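# Transfer the 96-well plate from bench spot B1 to nest N1

## Task

Pick up the 96-well plate at bench spot B1 and place it in plate nest N1 so that it rests level within the nest's locating features, with the cut-off corner (well A1) at the nest corner labelled A1. Then open the gripper and move the hand away from the plate.

## Robot and tools

Robot and layout. Two 6-joint arms with parallel grippers, named left_arm and right_arm. All poses use one scene frame. Its origin is on the table top midway between the arms, +z points up and +x points out across the table. left_arm stands on the +y side (base near y=+0.334) and right_arm on the -y side (base near y=-0.363). The names are labels only and do not match the left or right of any image. Looking from the arms toward the table, B1 is the bench spot on the left and N1 the nest on the right. The plate has one clipped corner, which is well A1, and it must end up at the nest corner marked A1. Being lowered a few millimetres onto the nest is fine. A real drop, anything knocked off the table, arms colliding or pressing each other, and hard slams or shoves all count against the run. Loose items may occasionally get nudged by something outside the robot.

Gripper frame. Fingers extend along the gripper's +z axis and close along its y axis. The reported end_effector_position sits between the finger pads, roughly 1 cm short of the tips.

Command rows. Every motion command is a row of exactly 14 numbers, each in [-1, 1]: dx, dy, dz, rx, ry, rz, opening for left_arm, then the same seven for right_arm. A row is always 14 numbers, even if only one arm is meant to move. The first six of each arm are an offset, not a pose, expressed in that gripper's own axes. It is counted from the gripper pose printed in the most recent result that shows it. Before any such result exists, and for the second or later call in one reply, it is counted from the current pose instead. Scale: 1.0 equals 0.6 m of translation or 180 degrees of rotation. rx, ry, rz form a single rotation vector. opening is absolute: +1 is fully open (0.094 m) and -1 is closed. Per control step the controller limits the commanded pose to 70 mm and 16 degrees from the measured pose. Sending all-zero offsets does not make the arm hold still. It steers back to the reference pose, and the arm tends to sag, usually ending a centimetre or more too low. To hold an arm steady, put its correction back to the wanted pose in the first call of a reply and zeros in any later calls, and aim higher if it keeps sagging.

execute_actions. The argument actions is a list holding zero or one item. An empty list only returns the current state. An item with rows (1 to 15 rows) and steps (1 to 15, default 15) executes those rows at 1/30 s per step. All rows share the same reference pose, so they do not add up, and the last row repeats if rows run out. An item with only steps (up to 300) is a wait, measured from the previous result, so your reply time counts toward it. pictures (boolean) controls whether camera images are returned.

move. target is one 14-number row laid out as above, with the same offset rules. speed is in m/s, from 0.002 to 0.5 (default 0.25); turning is capped at twice that value in rad/s. Each hand travels a straight line, and both arms finish together within 0.5 to 10 s. There is no collision avoidance, and hands can lag, drift or overshoot the speed. Faster contact means a harder hit, and aiming further past a contact means harder pressing. The opening is sent when the move begins. The move: line reports the outcome (done, off_target, moving, held, fault) and any limits (paced: the pose was clipped; held: a check blocked steps), plus each hand's remaining distance.

wait. seconds from 0 to 10; the robot gets no new command while it runs.

zoom_image. camera is one of cam_high, cam_low, cam_left_wrist, cam_right_wrist (each 672x504). region is [x0, y0, x1, y1] in pixels with the origin at the top left, at most 504 by 504.

read_manual returns URDF licence text only. finished_scene takes scene (integer) and ends the current scene for good, so call it only when the plate is settled and the hand is clear.

Reading results. The state line gives each gripper's position (m) and quat_wxyz in the scene frame; at long reach the printed value can be off. A pose unreachable line or HELD marks means some of what you sent was blocked. The Hand target line shows where the controller is currently steering each hand. grip_measured shows finger opening on the command scale. The final Joint positions number is the opening in metres, and each gripper may read off by about 1 mm. To hold the plate, command roughly 0.03 below grip_measured; use a smaller margin for a gentler grip. Joint torques are raw drive output and noisy. MOTOR HOT warns of heating from holding loads; at 100 °C the arm releases and drops, so avoid holding for long periods. FAULT lines report arm stops. Joint ranges (rad): waist ±2.880, shoulder 0 to 3.142, elbow 0 to 3.019, wrist pitch -1.693 to 1.571, wrist yaw ±1.571, wrist roll ±2.094.

Each tool is called after "Call:" as name(argument=value, ...) on one line, values as JSON.

## Session

Call:
execute_actions(actions=[])

Scene clock: 0.00 s of 13200.00 s.
left_arm: end_effector_position=(+0.3010, +0.0003, +0.2576) grip_measured=+1.000 end_effector_quat_wxyz=(+0.401, +0.164, +0.893, +0.123) | right_arm: end_effector_position=(+0.2327, -0.2582, +0.2416) grip_measured=+1.000 end_effector_quat_wxyz=(+0.108, +0.625, +0.762, +0.130)
Joint positions: left_arm=[-0.985  1.302  1.103 -1.002 -0.802 -0.596  0.094] | right_arm=[ 0.676  0.656  0.81  -1.414  0.139  1.969  0.094]
Joint velocities: left_arm=[-0.015 -0.015  0.017 -0.022 -0.007  0.066  0.   ] | right_arm=[-0.005  0.005  0.002 -0.017 -0.007 -0.022  0.   ]
Joint torques (N m, as the arm reports them, + toward a larger angle): no reading
Hand target (left_arm): +0.304, -0.006, +0.270; +0.409, +0.158, +0.892, +0.113
Hand target (right_arm): +0.237, -0.255, +0.254; +0.112, +0.624, +0.759, +0.144

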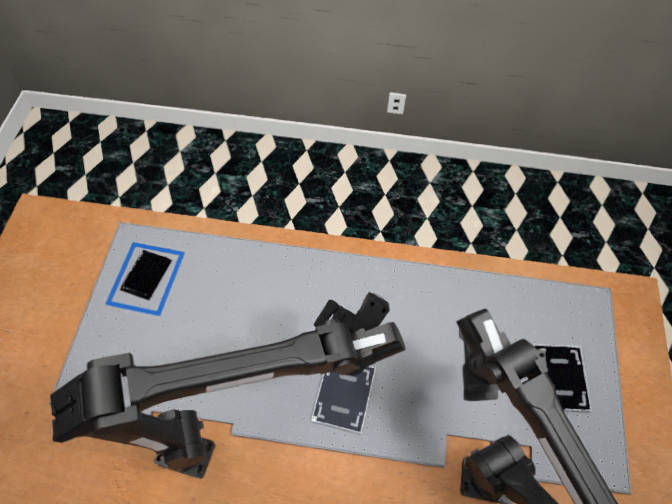

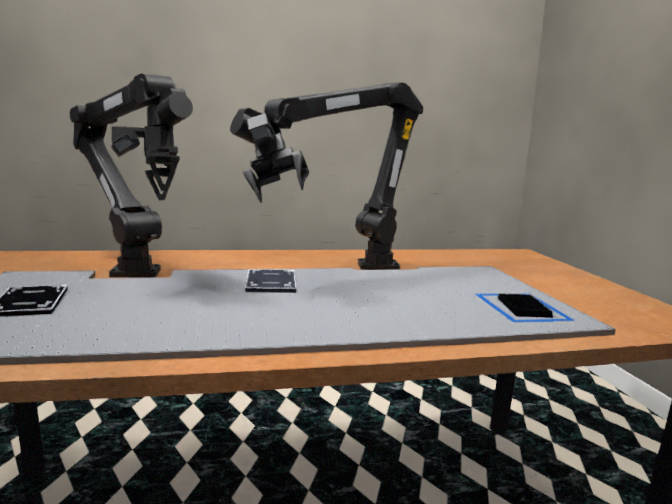

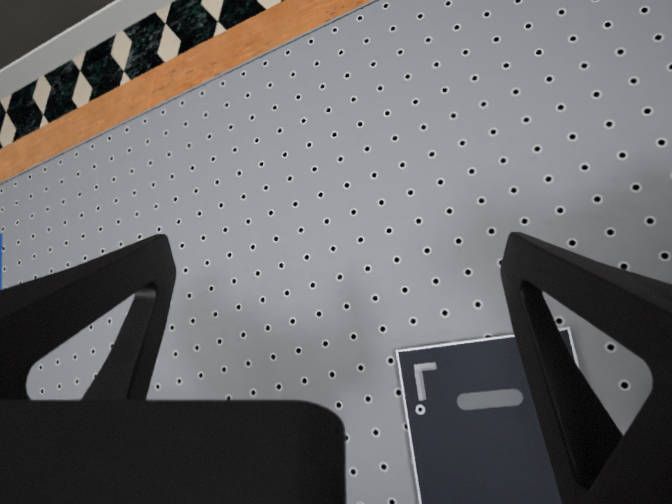

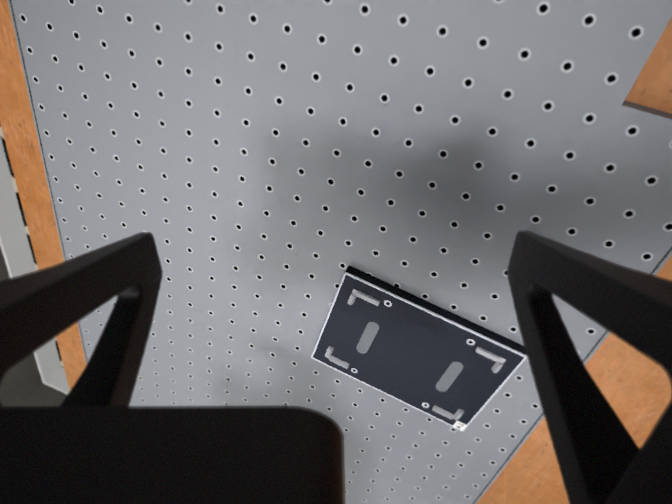

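Call:
zoom_image(camera="cam_high", region=[80, 220, 220, 325])

Call:
zoom_image(camera="cam_high", region=[480, 320, 640, 440])

Call:
zoom_image(camera="cam_high", region=[280, 340, 420, 445])

Region (80, 220, 220, 325) of cam_high's 672x504 image, scaled by 3.600, with more detail than that image has; it fills the top 378 rows of this view, and the rest is white.

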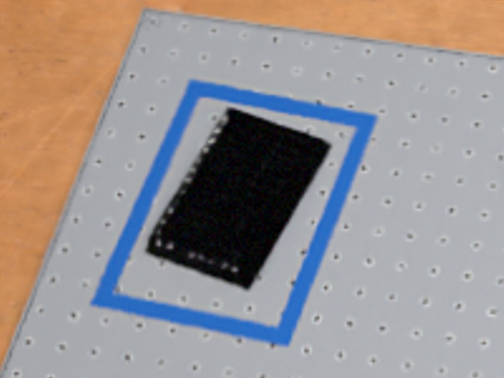

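Region (480, 320, 640, 440) of cam_high's 672x504 image, scaled by 3.150, with more detail than that image has; it fills the top 378 rows of this view, and the rest is white.

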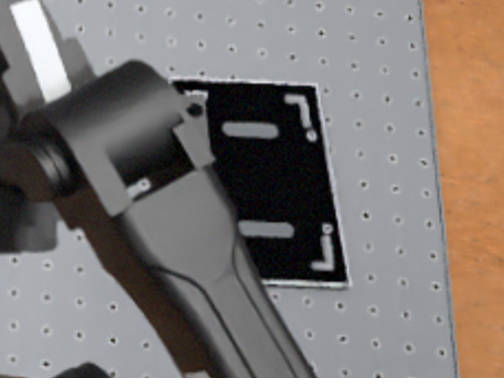

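Region (280, 340, 420, 445) of cam_high's 672x504 image, scaled by 3.600, with more detail than that image has; it fills the top 378 rows of this view, and the rest is white.

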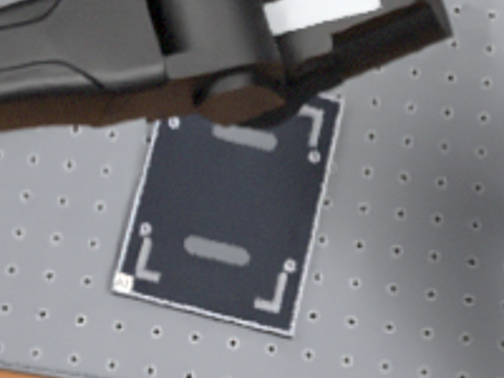

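Call:
move(target=[0.3383,0.7887,0.3513,0.108,0.2538,-0.0459,1,-0.4953,-0.0248,0.0658,0.09,0.0748,-0.4329,1], speed=0.3)

Scene clock: 36.77 s of 13200.00 s.
left_arm: end_effector_position=(+0.4103, +0.5223, +0.1265) grip_measured=+1.000 end_effector_quat_wxyz=(-0.025, +0.096, +0.995, -0.018) | right_arm: end_effector_position=(+0.2744, -0.5366, +0.1816) grip_measured=+1.000 end_effector_quat_wxyz=(-0.019, -0.001, +1.000, +0.019)
Joint positions: left_arm=[ 0.568  1.617  1.26  -1.274  0.007  0.628  0.094] | right_arm=[-0.587  1.147  0.945 -1.422 -0.007 -0.648  0.094]
Joint velocities: left_arm=[-0.005 -0.005 -0.002 -0.002 -0.037  0.037  0.   ] | right_arm=[ 0.015 -0.005 -0.007  0.017  0.022 -0.022  0.   ]
Joint torques (N m, as the arm reports them, + toward a larger angle): left_arm=[ -0.65 -11.45  11.45  -0.48  -0.11   0.06] | right_arm=[-1.89 -4.69 11.8   0.24 -0.02 -0.17]
Hand target (left_arm): +0.426, +0.528, +0.144; -0.009, +0.104, +0.995, -0.007
Hand target (right_arm): +0.289, -0.553, +0.200; +0.005, +0.001, +1.000, +0.002
Off the commanded pose (left_arm): 0.030 m, 4 deg.
Off the commanded pose (right_arm): 0.028 m, 3 deg.
After step 90, 30.73 s passed at rest.
move: off_target (left_arm, right_arm)
camera_calibration (this result's frames):
cam_left_wrist: T_world_to_cam=[[-0.206151, -0.977848, 0.0362691, 0.592816], [-0.752442, 0.182108, 0.632983, 0.133952], [-0.625566, 0.103199, -0.773316, 0.425126], [0, 0, 0, 1]] pos_world=[0.488945, 0.511417, 0.222466]
cam_right_wrist: T_world_to_cam=[[-0.00843271, -0.99922, -0.0385867, -0.523668], [-0.785429, -0.0172642, 0.618711, 0.100467], [-0.618894, 0.0355245, -0.78467, 0.456794], [0, 0, 0, 1]] pos_world=[0.357201, -0.537752, 0.276066]

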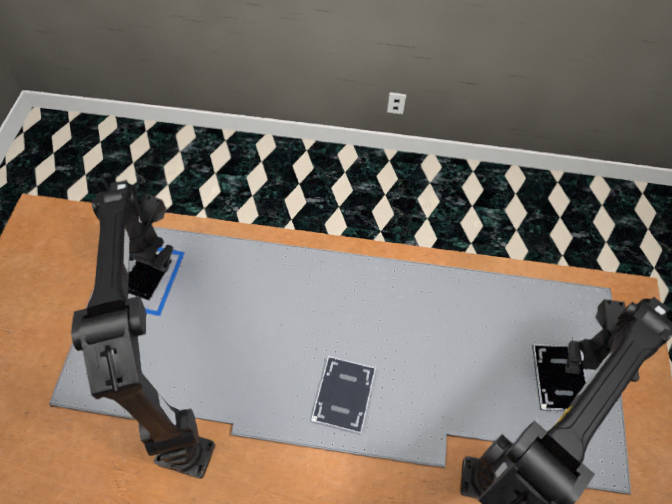

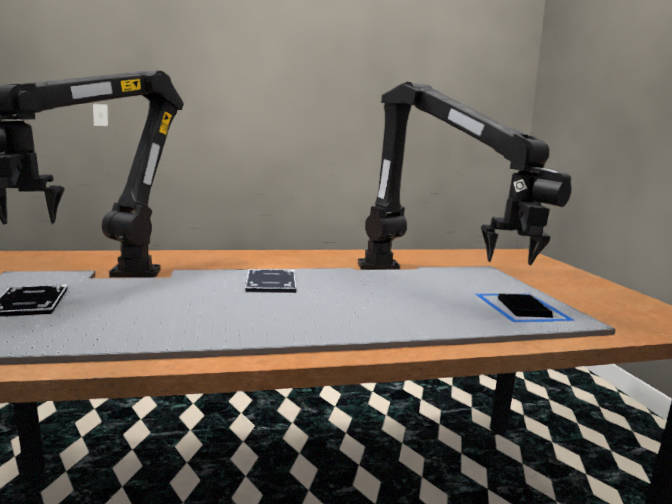

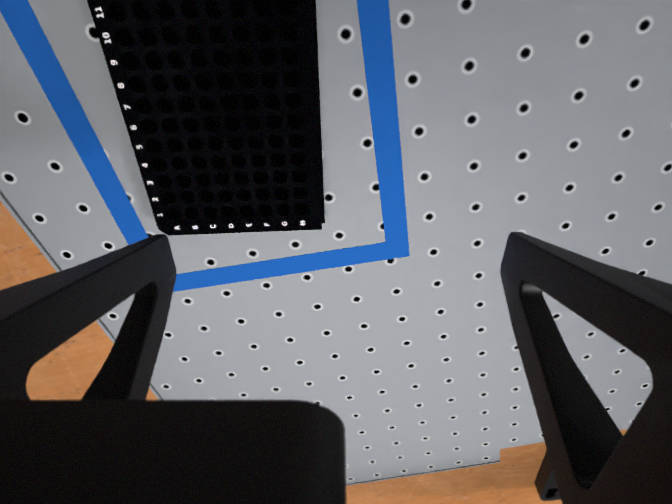

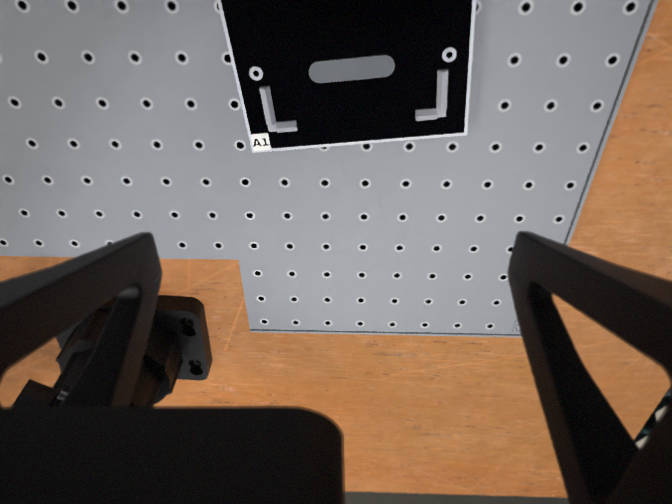

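Call:
move(target=[-0.0177,0.1028,0.0442,-0.026,-0.029,0.008,1,-0.15,-0.033,-0.033,0.024,-0.024,0,1], speed=0.15)

Scene clock: 59.27 s of 13200.00 s.
left_arm: end_effector_position=(+0.4297, +0.5759, +0.1013) grip_measured=+1.000 end_effector_quat_wxyz=(+0.025, +0.103, +0.994, +0.014) | right_arm: end_effector_position=(+0.3450, -0.5492, +0.1818) grip_measured=+1.000 end_effector_quat_wxyz=(-0.001, -0.000, +1.000, -0.005)
Joint positions: left_arm=[ 0.65   1.673  1.26  -1.1    0.006  0.724  0.094] | right_arm=[-0.488  1.289  1.063 -1.341  0.009 -0.547  0.094]
Joint velocities: left_arm=[-0.024 -0.005  0.012 -0.012  0.007  0.081  0.   ] | right_arm=[ 0.005 -0.015  0.012  0.012 -0.051 -0.066  0.   ]
Joint torques (N m, as the arm reports them, + toward a larger angle): left_arm=[ -0.12 -11.47   7.75   0.51  -0.09   0.03] | right_arm=[ 0.35 -7.1  11.46  0.35  0.23 -0.04]
Hand target (left_arm): +0.432, +0.579, +0.097; +0.025, +0.108, +0.994, +0.016
Hand target (right_arm): +0.364, -0.556, +0.197; +0.019, -0.001, +1.000, -0.019
Off the commanded pose (left_arm): 0.006 m, 1 deg.
Off the commanded pose (right_arm): 0.026 m, 3 deg.
After step 90, 18.50 s passed at rest.
move: off_target (right_arm)
camera_calibration (this result's frames):
cam_left_wrist: T_world_to_cam=[[-0.21992, -0.974714, -0.0396093, 0.661936], [-0.812658, 0.160592, 0.560177, 0.200344], [-0.539651, 0.155383, -0.827426, 0.3508], [0, 0, 0, 1]] pos_world=[0.497693, 0.558516, 0.204251]
cam_right_wrist: T_world_to_cam=[[-0.00864565, -0.99993, 0.00810765, -0.544404], [-0.807422, 0.0117639, 0.589857, 0.184408], [-0.589911, -0.0014466, -0.807467, 0.474926], [0, 0, 0, 1]] pos_world=[0.424352, -0.545848, 0.279127]

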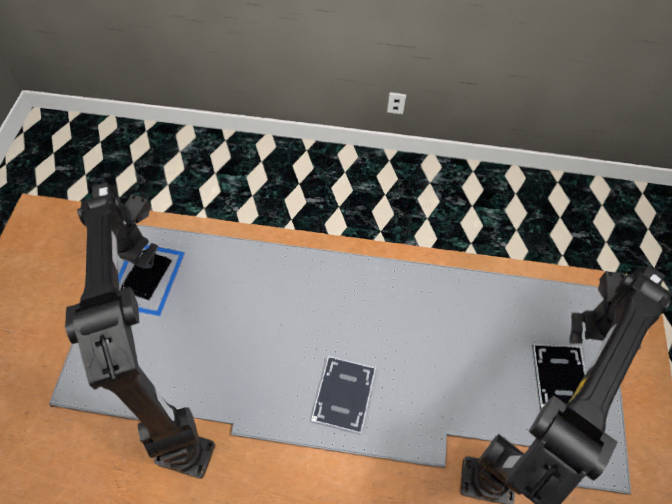

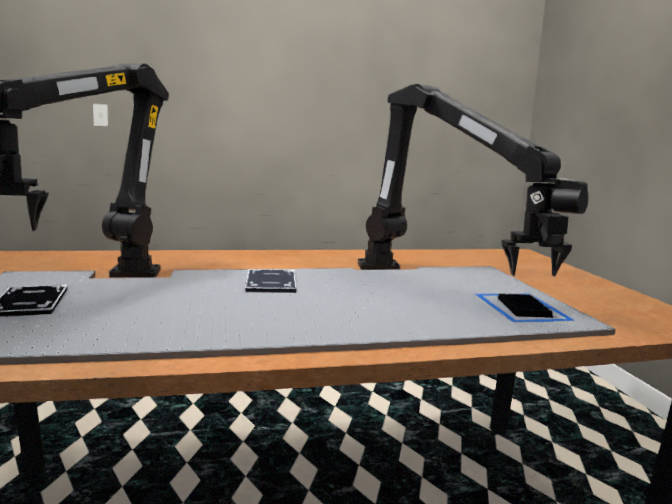

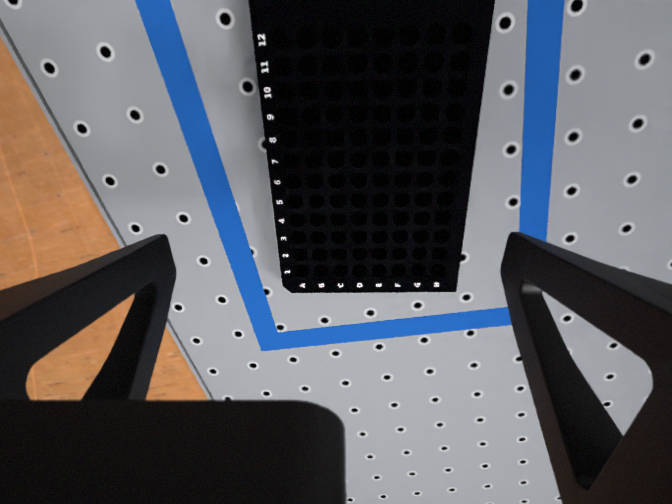

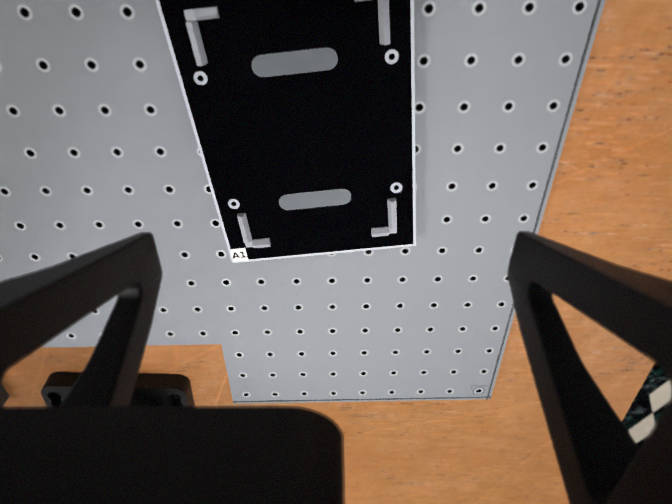

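Call:
move(target=[0.0203,-0.0177,0.059,0.0104,0.015,-0.003,1,-0.032,-0.011,-0.025,0.009,-0.0127,0,1], speed=0.1)

Call:
zoom_image(camera="cam_right_wrist", region=[130, 0, 450, 280])

Scene clock: 72.90 s of 13200.00 s.
left_arm: end_effector_position=(+0.4169, +0.5693, +0.0711) grip_measured=+1.000 end_effector_quat_wxyz=(+0.002, +0.103, +0.995, -0.001) | right_arm: end_effector_position=(+0.3450, -0.5492, +0.1818) grip_measured=+1.000 end_effector_quat_wxyz=(-0.001, +0.002, +1.000, -0.005)
Joint positions: left_arm=[ 0.65   1.705  1.215 -1.079  0.003  0.723  0.094] | right_arm=[-0.488  1.289  1.063 -1.341  0.009 -0.542  0.094]
Joint velocities: left_arm=[ 0.005 -0.005 -0.002 -0.027 -0.037  0.007  0.   ] | right_arm=[-0.005  0.005 -0.002 -0.007 -0.051  0.007  0.   ]
Joint torques (N m, as the arm reports them, + toward a larger angle): left_arm=[ -0.7  -12.05   6.97   0.4   -0.18  -0.13] | right_arm=[ 0.2  -6.55 11.27  0.43  0.21 -0.04]
Hand target (left_arm): +0.418, +0.569, +0.065; -0.000, +0.099, +0.995, +0.001
Hand target (right_arm): +0.364, -0.555, +0.197; +0.019, -0.001, +1.000, -0.019
Off the commanded pose (left_arm): 0.006 m, 1 deg.
Off the commanded pose (right_arm): 0.025 m, 3 deg.
After step 90, 9.80 s passed at rest.
move: off_target (right_arm)
camera_calibration (this result's frames):
cam_left_wrist: T_world_to_cam=[[-0.219439, -0.975614, -0.00484499, 0.649258], [-0.784469, 0.173489, 0.595407, 0.186333], [-0.580047, 0.134456, -0.803409, 0.346989], [0, 0, 0, 1]] pos_world=[0.489915, 0.554444, 0.170976]
cam_right_wrist: T_world_to_cam=[[-0.0136045, -0.999875, 0.00811464, -0.542664], [-0.807383, 0.0157722, 0.589817, 0.186603], [-0.589871, 0.00147256, -0.807496, 0.476521], [0, 0, 0, 1]] pos_world=[0.424363, -0.546241, 0.279131]

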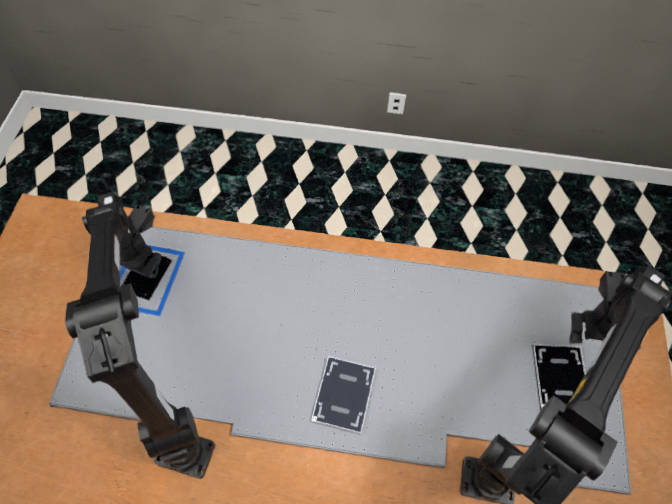

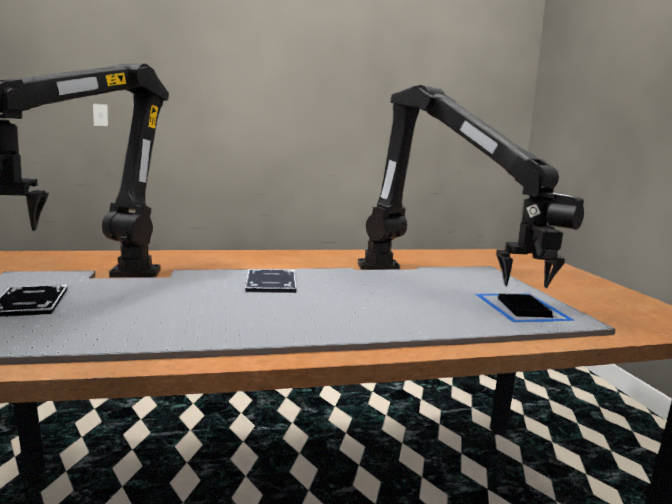

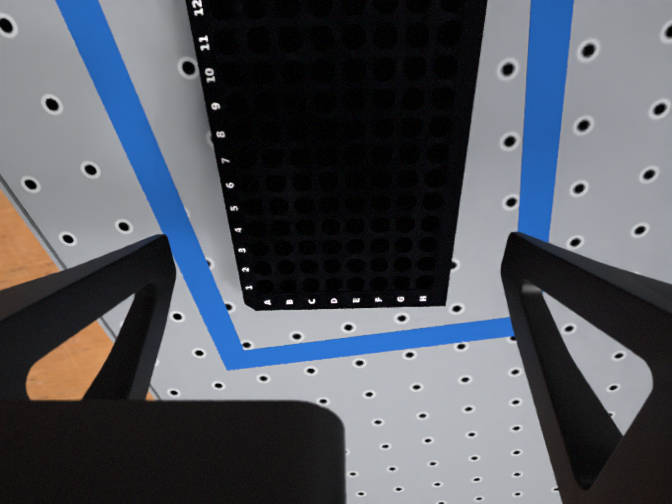

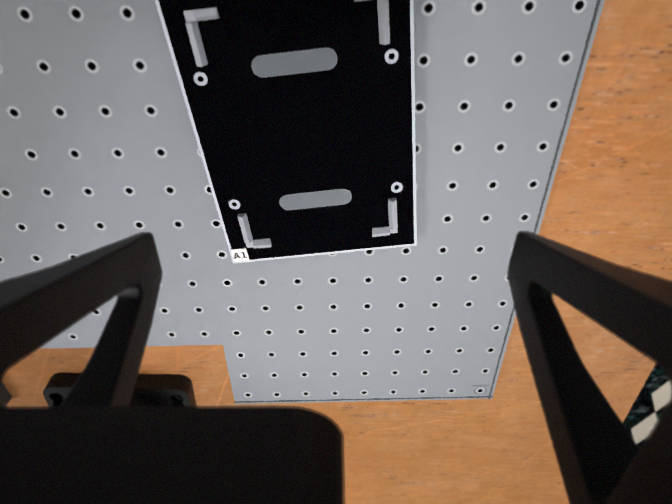

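Region (130, 0, 450, 280) of cam_right_wrist's 672x504 image, scaled by 1.575, with more detail than that image has; it fills the top 441 rows of this view, and the rest is white.

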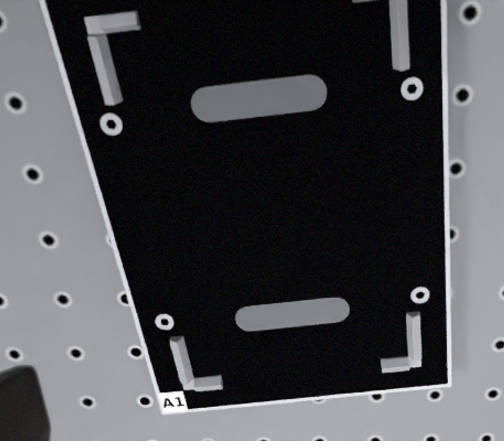

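Call:
move(target=[0,-0.005,0.055,0,0,-0.014,1,-0.032,-0.011,-0.025,0.009,-0.0127,0,1], speed=0.06)

Scene clock: 79.53 s of 13200.00 s.
left_arm: end_effector_position=(+0.4158, +0.5686, +0.0456) grip_measured=+1.000 end_effector_quat_wxyz=(+0.004, +0.083, +0.997, +0.001) | right_arm: end_effector_position=(+0.3450, -0.5492, +0.1818) grip_measured=+1.000 end_effector_quat_wxyz=(-0.001, +0.005, +1.000, -0.005)
Joint positions: left_arm=[ 0.65   1.733  1.176 -1.007  0.003  0.684  0.094] | right_arm=[-0.488  1.289  1.063 -1.341  0.009 -0.537  0.094]
Joint velocities: left_arm=[ 0.005  0.005 -0.007  0.007  0.022  0.007  0.   ] | right_arm=[ 0.005 -0.005 -0.007 -0.002 -0.022 -0.051  0.   ]
Joint torques (N m, as the arm reports them, + toward a larger angle): left_arm=[ -0.95 -11.59   6.56   0.41  -0.01  -0.15] | right_arm=[ 0.18 -6.68 11.21  0.42  0.22 -0.04]
Hand target (left_arm): +0.417, +0.566, +0.038; +0.002, +0.081, +0.997, -0.000
Hand target (right_arm): +0.364, -0.555, +0.197; +0.019, +0.002, +1.000, -0.019
Off the commanded pose (left_arm): 0.008 m, 0 deg.
Off the commanded pose (right_arm): 0.025 m, 3 deg.
After step 90, 2.70 s passed at rest.
move: off_target (right_arm)
camera_calibration (this result's frames):
cam_left_wrist: T_world_to_cam=[[-0.181666, -0.983326, -0.00815935, 0.637107], [-0.793295, 0.141645, 0.592131, 0.222689], [-0.581102, 0.114043, -0.8058, 0.338091], [0, 0, 0, 1]] pos_world=[0.488864, 0.556384, 0.145771]
cam_right_wrist: T_world_to_cam=[[-0.018563, -0.999795, 0.00812138, -0.540911], [-0.807323, 0.0197802, 0.589778, 0.188791], [-0.589817, 0.00439148, -0.807525, 0.47811], [0, 0, 0, 1]] pos_world=[0.424372, -0.546633, 0.279134]

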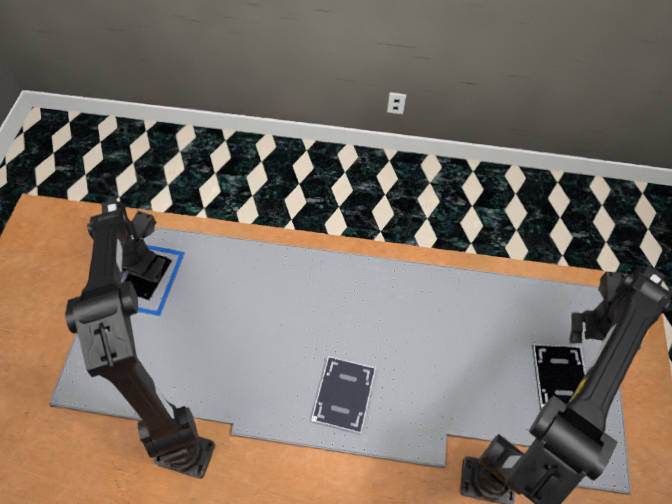

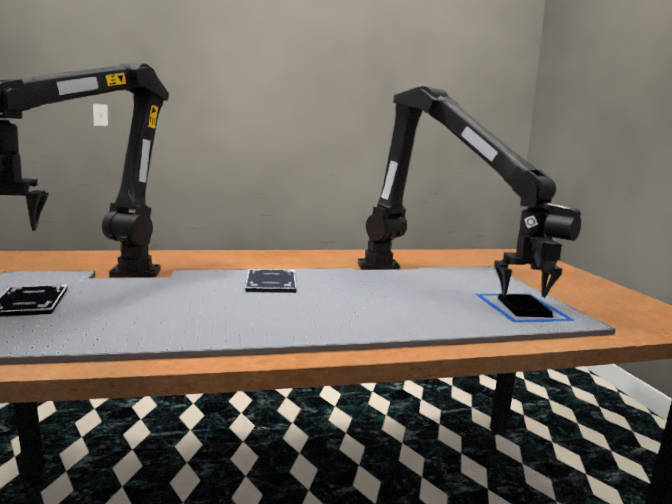

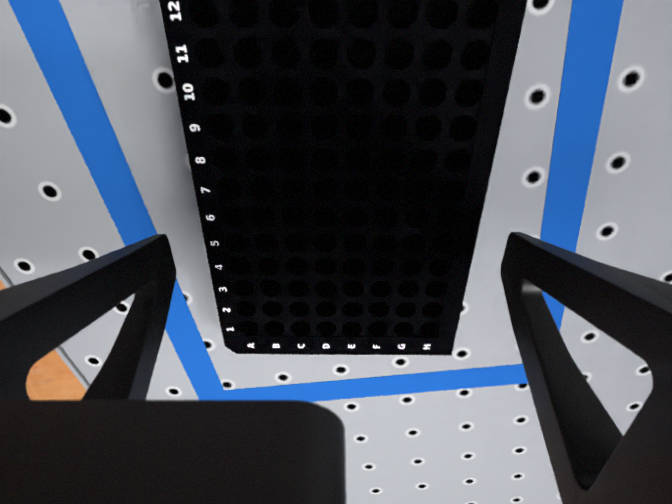

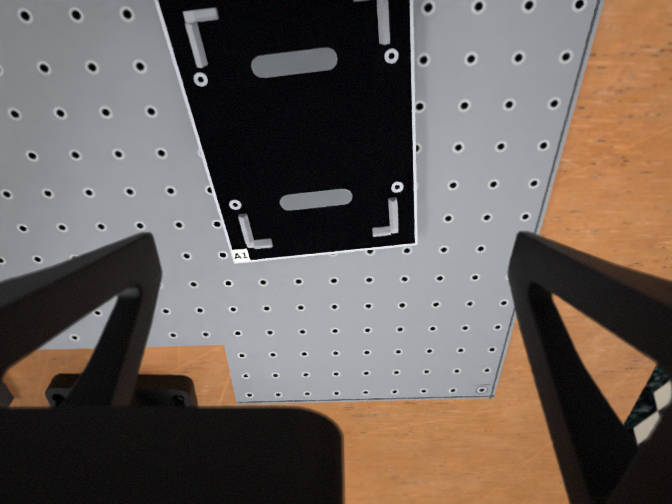

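Call:
move(target=[0,-0.005,0.049,0,0.002,0,1,-0.032,-0.011,-0.025,0.009,-0.0127,-0.002,1], speed=0.04)

Scene clock: 83.07 s of 13200.00 s.
left_arm: end_effector_position=(+0.4155, +0.5685, +0.0243) grip_measured=+1.000 end_effector_quat_wxyz=(+0.005, +0.083, +0.997, +0.002) | right_arm: end_effector_position=(+0.3450, -0.5492, +0.1818) grip_measured=+1.000 end_effector_quat_wxyz=(-0.001, +0.005, +1.000, -0.005)
Joint positions: left_arm=[ 0.65   1.762  1.151 -0.95   0.003  0.683  0.094] | right_arm=[-0.488  1.289  1.063 -1.341  0.009 -0.537  0.094]
Joint velocities: left_arm=[-0.005 -0.015  0.017  0.007 -0.051  0.022  0.   ] | right_arm=[ 0.005  0.005 -0.002 -0.002 -0.007  0.007  0.   ]
Joint torques (N m, as the arm reports them, + toward a larger angle): left_arm=[ -1.04 -11.55   6.36   0.4   -0.18  -0.1 ] | right_arm=[ 0.2  -6.56 11.24  0.39  0.23 -0.06]
Hand target (left_arm): +0.416, +0.566, +0.016; +0.001, +0.084, +0.997, +0.001
Hand target (right_arm): +0.364, -0.555, +0.197; +0.019, +0.001, +1.000, -0.019
Off the commanded pose (left_arm): 0.009 m, 0 deg.
Off the commanded pose (right_arm): 0.025 m, 3 deg.
move: off_target (right_arm)
camera_calibration (this result's frames):
cam_left_wrist: T_world_to_cam=[[-0.180523, -0.983524, -0.00962308, 0.636397], [-0.794634, 0.140073, 0.590708, 0.236587], [-0.579627, 0.114283, -0.806828, 0.320056], [0, 0, 0, 1]] pos_world=[0.488398, 0.556195, 0.1246]
cam_right_wrist: T_world_to_cam=[[-0.0189444, -0.999788, 0.00812189, -0.540775], [-0.807318, 0.0200885, 0.589774, 0.188959], [-0.589812, 0.004616, -0.807527, 0.478232], [0, 0, 0, 1]] pos_world=[0.424372, -0.546664, 0.279135]

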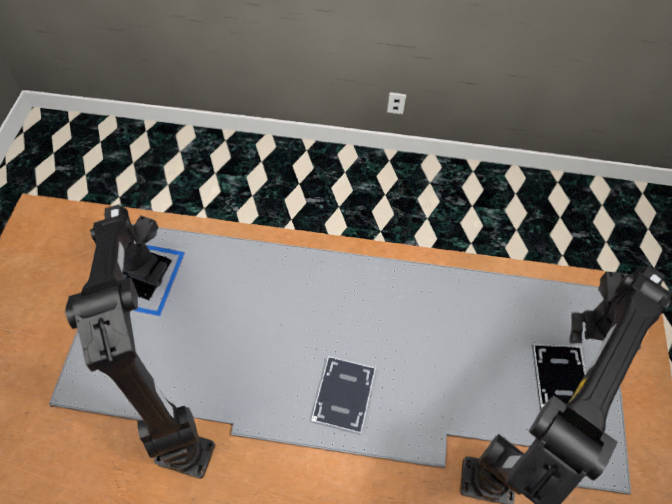

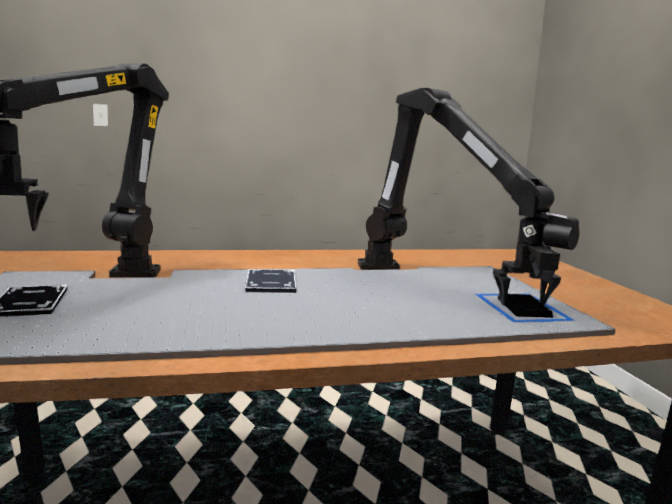

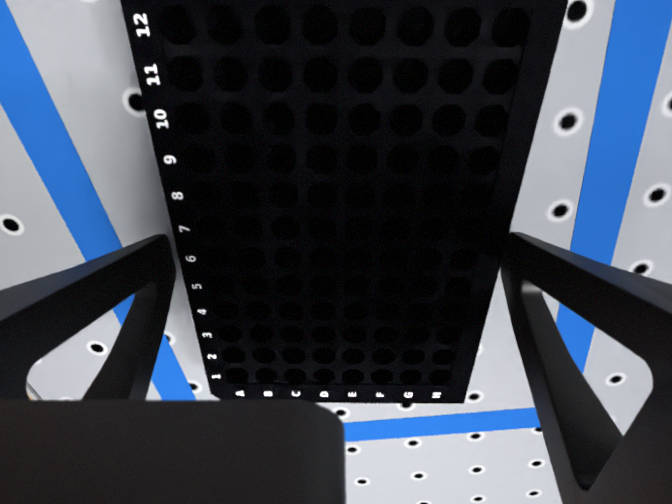

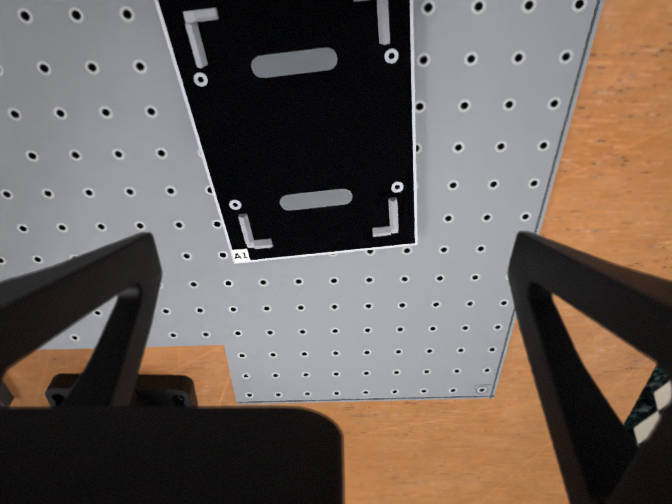

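Call:
zoom_image(camera="cam_low", region=[470, 260, 590, 330])

Region (470, 260, 590, 330) of cam_low's 672x504 image, scaled by 4.200, with more detail than that image has; it fills the top 294 rows of this view, and the rest is white.

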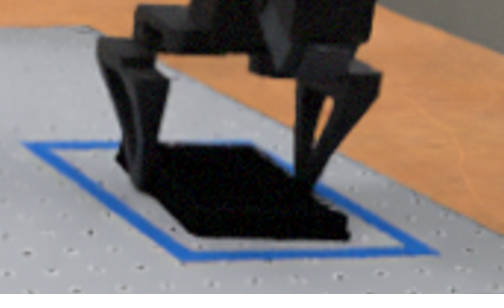

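Call:
execute_actions(actions=[{"rows":[[0,0,0.008,0,0,0,0.78,-0.032,-0.011,-0.025,0.009,-0.0127,-0.002,1]],"steps":15}], pictures=false)

Scene clock: 91.10 s of 13200.00 s.
left_arm: end_effector_position=(+0.4155, +0.5685, +0.0243) grip_measured=+0.789 end_effector_quat_wxyz=(+0.005, +0.083, +0.997, +0.002) | right_arm: end_effector_position=(+0.3450, -0.5492, +0.1818) grip_measured=+1.000 end_effector_quat_wxyz=(-0.001, +0.005, +1.000, -0.005)
Joint positions: left_arm=[ 0.65   1.762  1.151 -0.95   0.003  0.683  0.084] | right_arm=[-0.488  1.289  1.063 -1.341  0.009 -0.537  0.094]
Joint velocities: left_arm=[-0.015  0.005  0.002 -0.007 -0.037 -0.037  0.   ] | right_arm=[ 0.005  0.005  0.002 -0.012 -0.051  0.066  0.   ]
Joint torques (N m, as the arm reports them, + toward a larger angle): left_arm=[ -0.46 -12.03   6.46   0.39   0.    -0.05] | right_arm=[ 0.18 -6.63 11.24  0.4   0.23 -0.05]
Hand target (left_arm): +0.416, +0.568, +0.020; +0.005, +0.083, +0.997, +0.001
Hand target (right_arm): +0.364, -0.555, +0.197; +0.019, +0.001, +1.000, -0.019
Off the commanded pose (left_arm): 0.005 m, 0 deg.
Off the commanded pose (right_arm): 0.025 m, 3 deg.
Steps of this call (steps 1 to 90: nothing new was sent; then 4.53 s passed at rest; steps 91 to 105: all 15 steps of this action). Readings (end_effector_position):
91: left_arm (+0.4155, +0.5685, +0.0243) | right_arm (+0.3450, -0.5492, +0.1818)
92: left_arm (+0.4155, +0.5685, +0.0243) | right_arm (+0.3450, -0.5492, +0.1818)
94: left_arm (+0.4155, +0.5685, +0.0243) | right_arm (+0.3450, -0.5492, +0.1818)
98: left_arm (+0.4155, +0.5685, +0.0243) | right_arm (+0.3450, -0.5492, +0.1818)
105: the state above

Call:
execute_actions(actions=[{"rows":[[0,0,0.005,0,0,0,0.75,-0.032,-0.011,-0.025,0.009,-0.0127,-0.002,1]],"steps":12}])

Scene clock: 92.97 s of 13200.00 s.
left_arm: end_effector_position=(+0.4155, +0.5685, +0.0243) grip_measured=+0.765 end_effector_quat_wxyz=(+0.005, +0.083, +0.997, +0.002) | right_arm: end_effector_position=(+0.3450, -0.5492, +0.1818) grip_measured=+1.000 end_effector_quat_wxyz=(-0.001, +0.005, +1.000, -0.005)
Joint positions: left_arm=[ 0.65   1.762  1.151 -0.95   0.003  0.683  0.083] | right_arm=[-0.488  1.289  1.063 -1.341  0.009 -0.537  0.094]
Joint velocities: left_arm=[-0.005 -0.015  0.002 -0.007 -0.051 -0.022 -0.   ] | right_arm=[-0.005 -0.005 -0.007 -0.007 -0.037 -0.066  0.   ]
Joint torques (N m, as the arm reports them, + toward a larger angle): left_arm=[ -0.45 -12.25   6.57   0.24   0.    -0.05] | right_arm=[ 0.08 -6.61 11.23  0.38  0.23 -0.05]
Hand target (left_arm): +0.416, +0.568, +0.021; +0.005, +0.083, +0.997, +0.002
Hand target (right_arm): +0.364, -0.555, +0.197; +0.019, +0.001, +1.000, -0.019
Off the commanded pose (left_arm): 0.003 m, 0 deg.
Off the commanded pose (right_arm): 0.025 m, 3 deg.
Steps of this call (steps 1 to 44: nothing new was sent; steps 45 to 56: all 12 steps of this action). Readings (end_effector_position):
45: left_arm (+0.4155, +0.5685, +0.0243) | right_arm (+0.3450, -0.5492, +0.1818)
46: left_arm (+0.4155, +0.5685, +0.0243) | right_arm (+0.3450, -0.5492, +0.1818)
48: left_arm (+0.4155, +0.5685, +0.0243) | right_arm (+0.3450, -0.5492, +0.1818)
52: left_arm (+0.4155, +0.5685, +0.0243) | right_arm (+0.3450, -0.5492, +0.1818)
56: the state above
camera_calibration (this result's frames):
cam_left_wrist: T_world_to_cam=[[-0.180523, -0.983524, -0.00962308, 0.636397], [-0.794634, 0.140073, 0.590708, 0.236587], [-0.579627, 0.114283, -0.806828, 0.320056], [0, 0, 0, 1]] pos_world=[0.488398, 0.556195, 0.1246]
cam_right_wrist: T_world_to_cam=[[-0.0189444, -0.999788, 0.00812189, -0.540775], [-0.807318, 0.0200885, 0.589774, 0.188959], [-0.589812, 0.004616, -0.807527, 0.478232], [0, 0, 0, 1]] pos_world=[0.424372, -0.546664, 0.279135]

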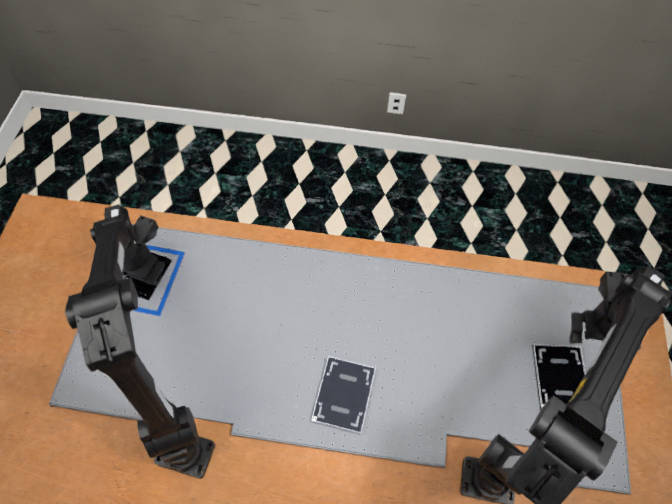

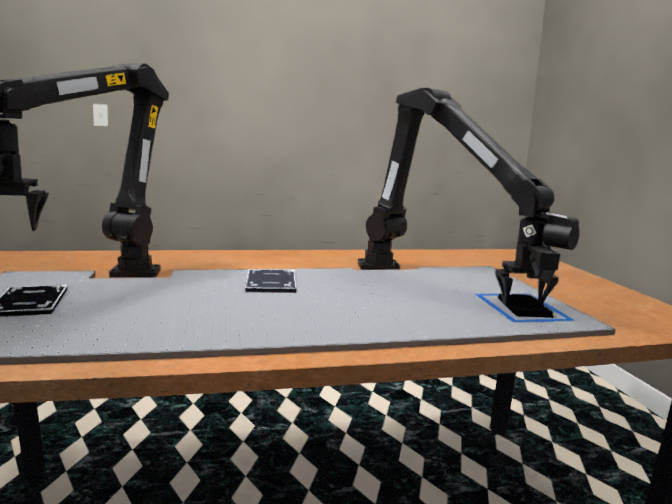

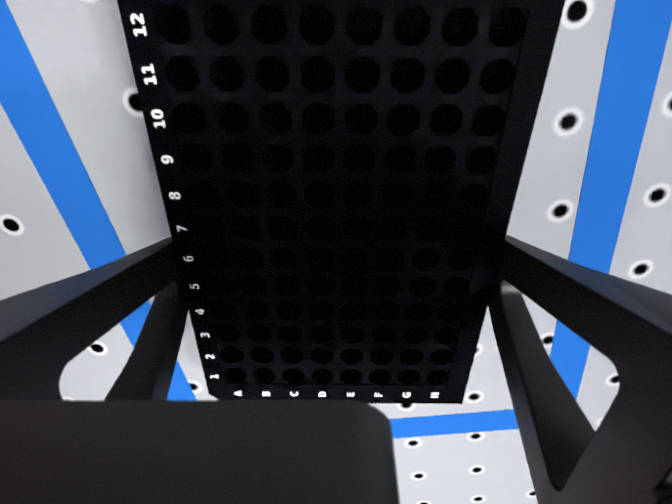

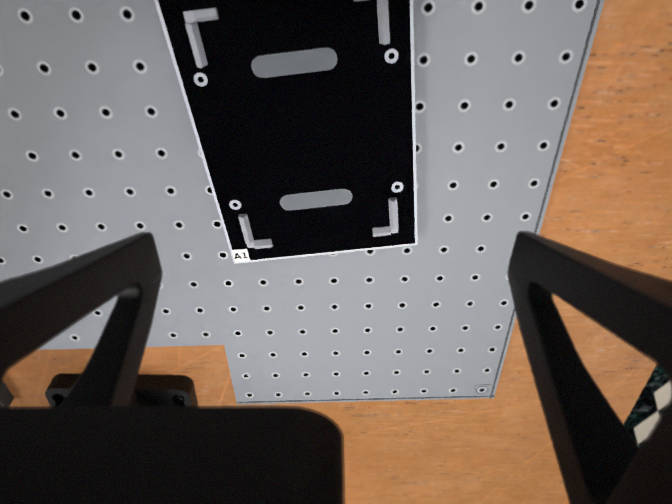

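Call:
execute_actions(actions=[{"rows":[[0,0,0.005,0,0,0,0.725,-0.032,-0.011,-0.025,0.009,-0.0127,-0.002,1]],"steps":12}], pictures=false)

Scene clock: 96.87 s of 13200.00 s.
left_arm: end_effector_position=(+0.4155, +0.5685, +0.0243) grip_measured=+0.749 end_effector_quat_wxyz=(+0.005, +0.083, +0.997, +0.002) | right_arm: end_effector_position=(+0.3450, -0.5492, +0.1818) grip_measured=+1.000 end_effector_quat_wxyz=(-0.001, +0.005, +1.000, -0.005)
Joint positions: left_arm=[ 0.65   1.762  1.151 -0.95   0.003  0.683  0.082] | right_arm=[-0.488  1.289  1.063 -1.341  0.009 -0.537  0.094]
Joint velocities: left_arm=[-0.005  0.005  0.027  0.002 -0.007 -0.007  0.001] | right_arm=[-0.024 -0.005  0.007  0.002  0.007 -0.007  0.   ]
Joint torques (N m, as the arm reports them, + toward a larger angle): left_arm=[ -0.47 -12.23   6.58   0.25   0.    -0.05] | right_arm=[ 0.15 -6.53 11.23  0.38  0.22 -0.06]
Hand target (left_arm): +0.416, +0.568, +0.021; +0.005, +0.083, +0.997, +0.002
Hand target (right_arm): +0.364, -0.555, +0.197; +0.019, +0.001, +1.000, -0.019
Off the commanded pose (left_arm): 0.003 m, 0 deg.
Off the commanded pose (right_arm): 0.025 m, 3 deg.
Steps of this call (steps 1 to 90: nothing new was sent; then 0.50 s passed at rest; steps 91 to 102: all 12 steps of this action). Readings (end_effector_position):
91: left_arm (+0.4155, +0.5685, +0.0243) | right_arm (+0.3450, -0.5492, +0.1818)
92: left_arm (+0.4155, +0.5685, +0.0243) | right_arm (+0.3450, -0.5492, +0.1818)
94: left_arm (+0.4155, +0.5685, +0.0243) | right_arm (+0.3450, -0.5492, +0.1818)
98: left_arm (+0.4155, +0.5685, +0.0243) | right_arm (+0.3450, -0.5492, +0.1818)
102: the state above

Lift with grip 0.715.

Call:
move(target=[-0.02,0,-0.12,0,-0.015,0,0.715,-0.032,-0.011,-0.025,0.009,-0.0127,-0.002,1], speed=0.08)

Scene clock: 99.50 s of 13200.00 s.
left_arm: end_effector_position=(+0.4076, +0.5589, +0.0731) grip_measured=+0.749 end_effector_quat_wxyz=(+0.005, +0.083, +0.996, -0.014) | right_arm: end_effector_position=(+0.3450, -0.5492, +0.1818) grip_measured=+1.000 end_effector_quat_wxyz=(-0.001, +0.005, +1.000, -0.005)
Joint positions: left_arm=[ 0.65   1.677  1.183 -1.084  0.028  0.683  0.082] | right_arm=[-0.488  1.289  1.063 -1.341  0.009 -0.537  0.094]
Joint velocities: left_arm=[-0.015 -0.005 -0.007 -0.022  0.051  0.022 -0.   ] | right_arm=[-0.005  0.005 -0.012 -0.017 -0.022 -0.051  0.   ]
Joint torques (N m, as the arm reports them, + toward a larger angle): left_arm=[ -0.75 -13.08  10.86  -0.42   0.19  -0.08] | right_arm=[ 0.18 -6.64 11.24  0.41  0.22 -0.05]
Hand target (left_arm): +0.425, +0.566, +0.097; +0.028, +0.083, +0.996, -0.000
Hand target (right_arm): +0.364, -0.555, +0.197; +0.019, +0.001, +1.000, -0.019
Off the commanded pose (left_arm): 0.031 m, 3 deg.
Off the commanded pose (right_arm): 0.025 m, 3 deg.
move: off_target (left_arm, right_arm)
camera_calibration (this result's frames):
cam_left_wrist: T_world_to_cam=[[-0.180549, -0.983352, 0.020496, 0.623737], [-0.793674, 0.157968, 0.587476, 0.192642], [-0.580934, 0.0898011, -0.808982, 0.370288], [0, 0, 0, 1]] pos_world=[0.480623, 0.549669, 0.173599]
cam_right_wrist: T_world_to_cam=[[-0.0189444, -0.999788, 0.00812189, -0.540775], [-0.807318, 0.0200885, 0.589774, 0.188959], [-0.589812, 0.004616, -0.807527, 0.478232], [0, 0, 0, 1]] pos_world=[0.424372, -0.546664, 0.279135]

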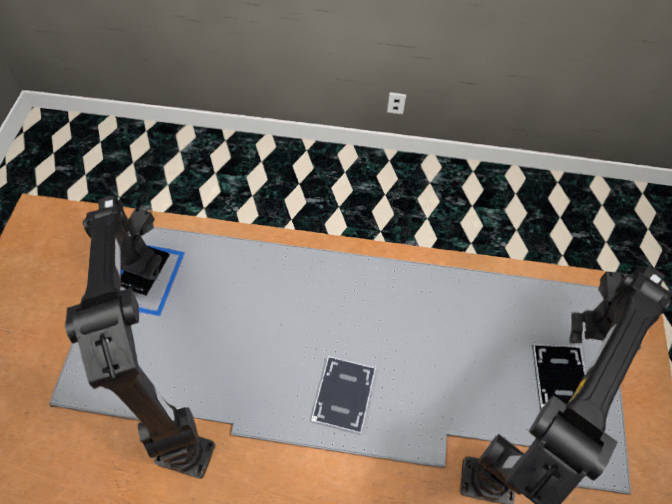

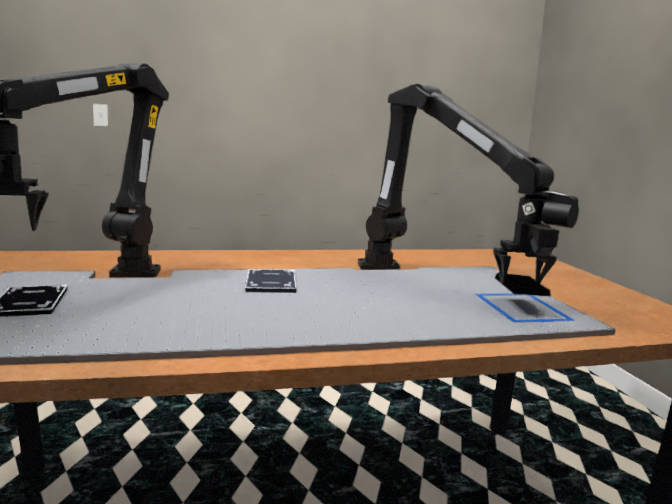

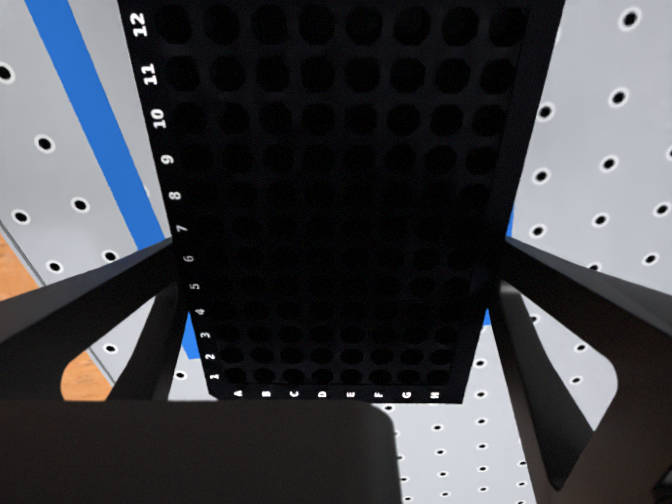

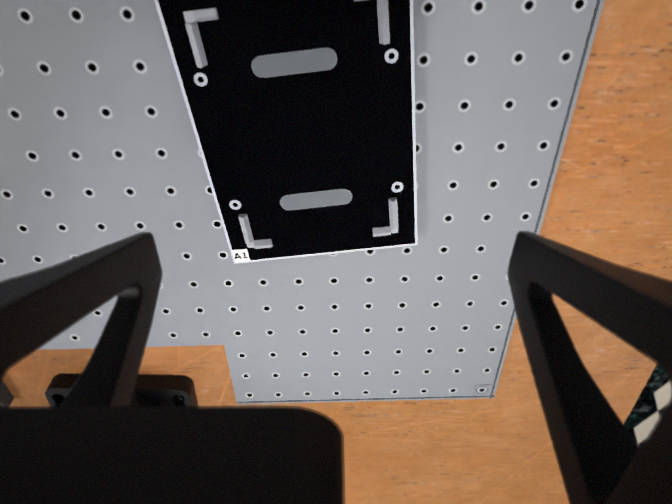

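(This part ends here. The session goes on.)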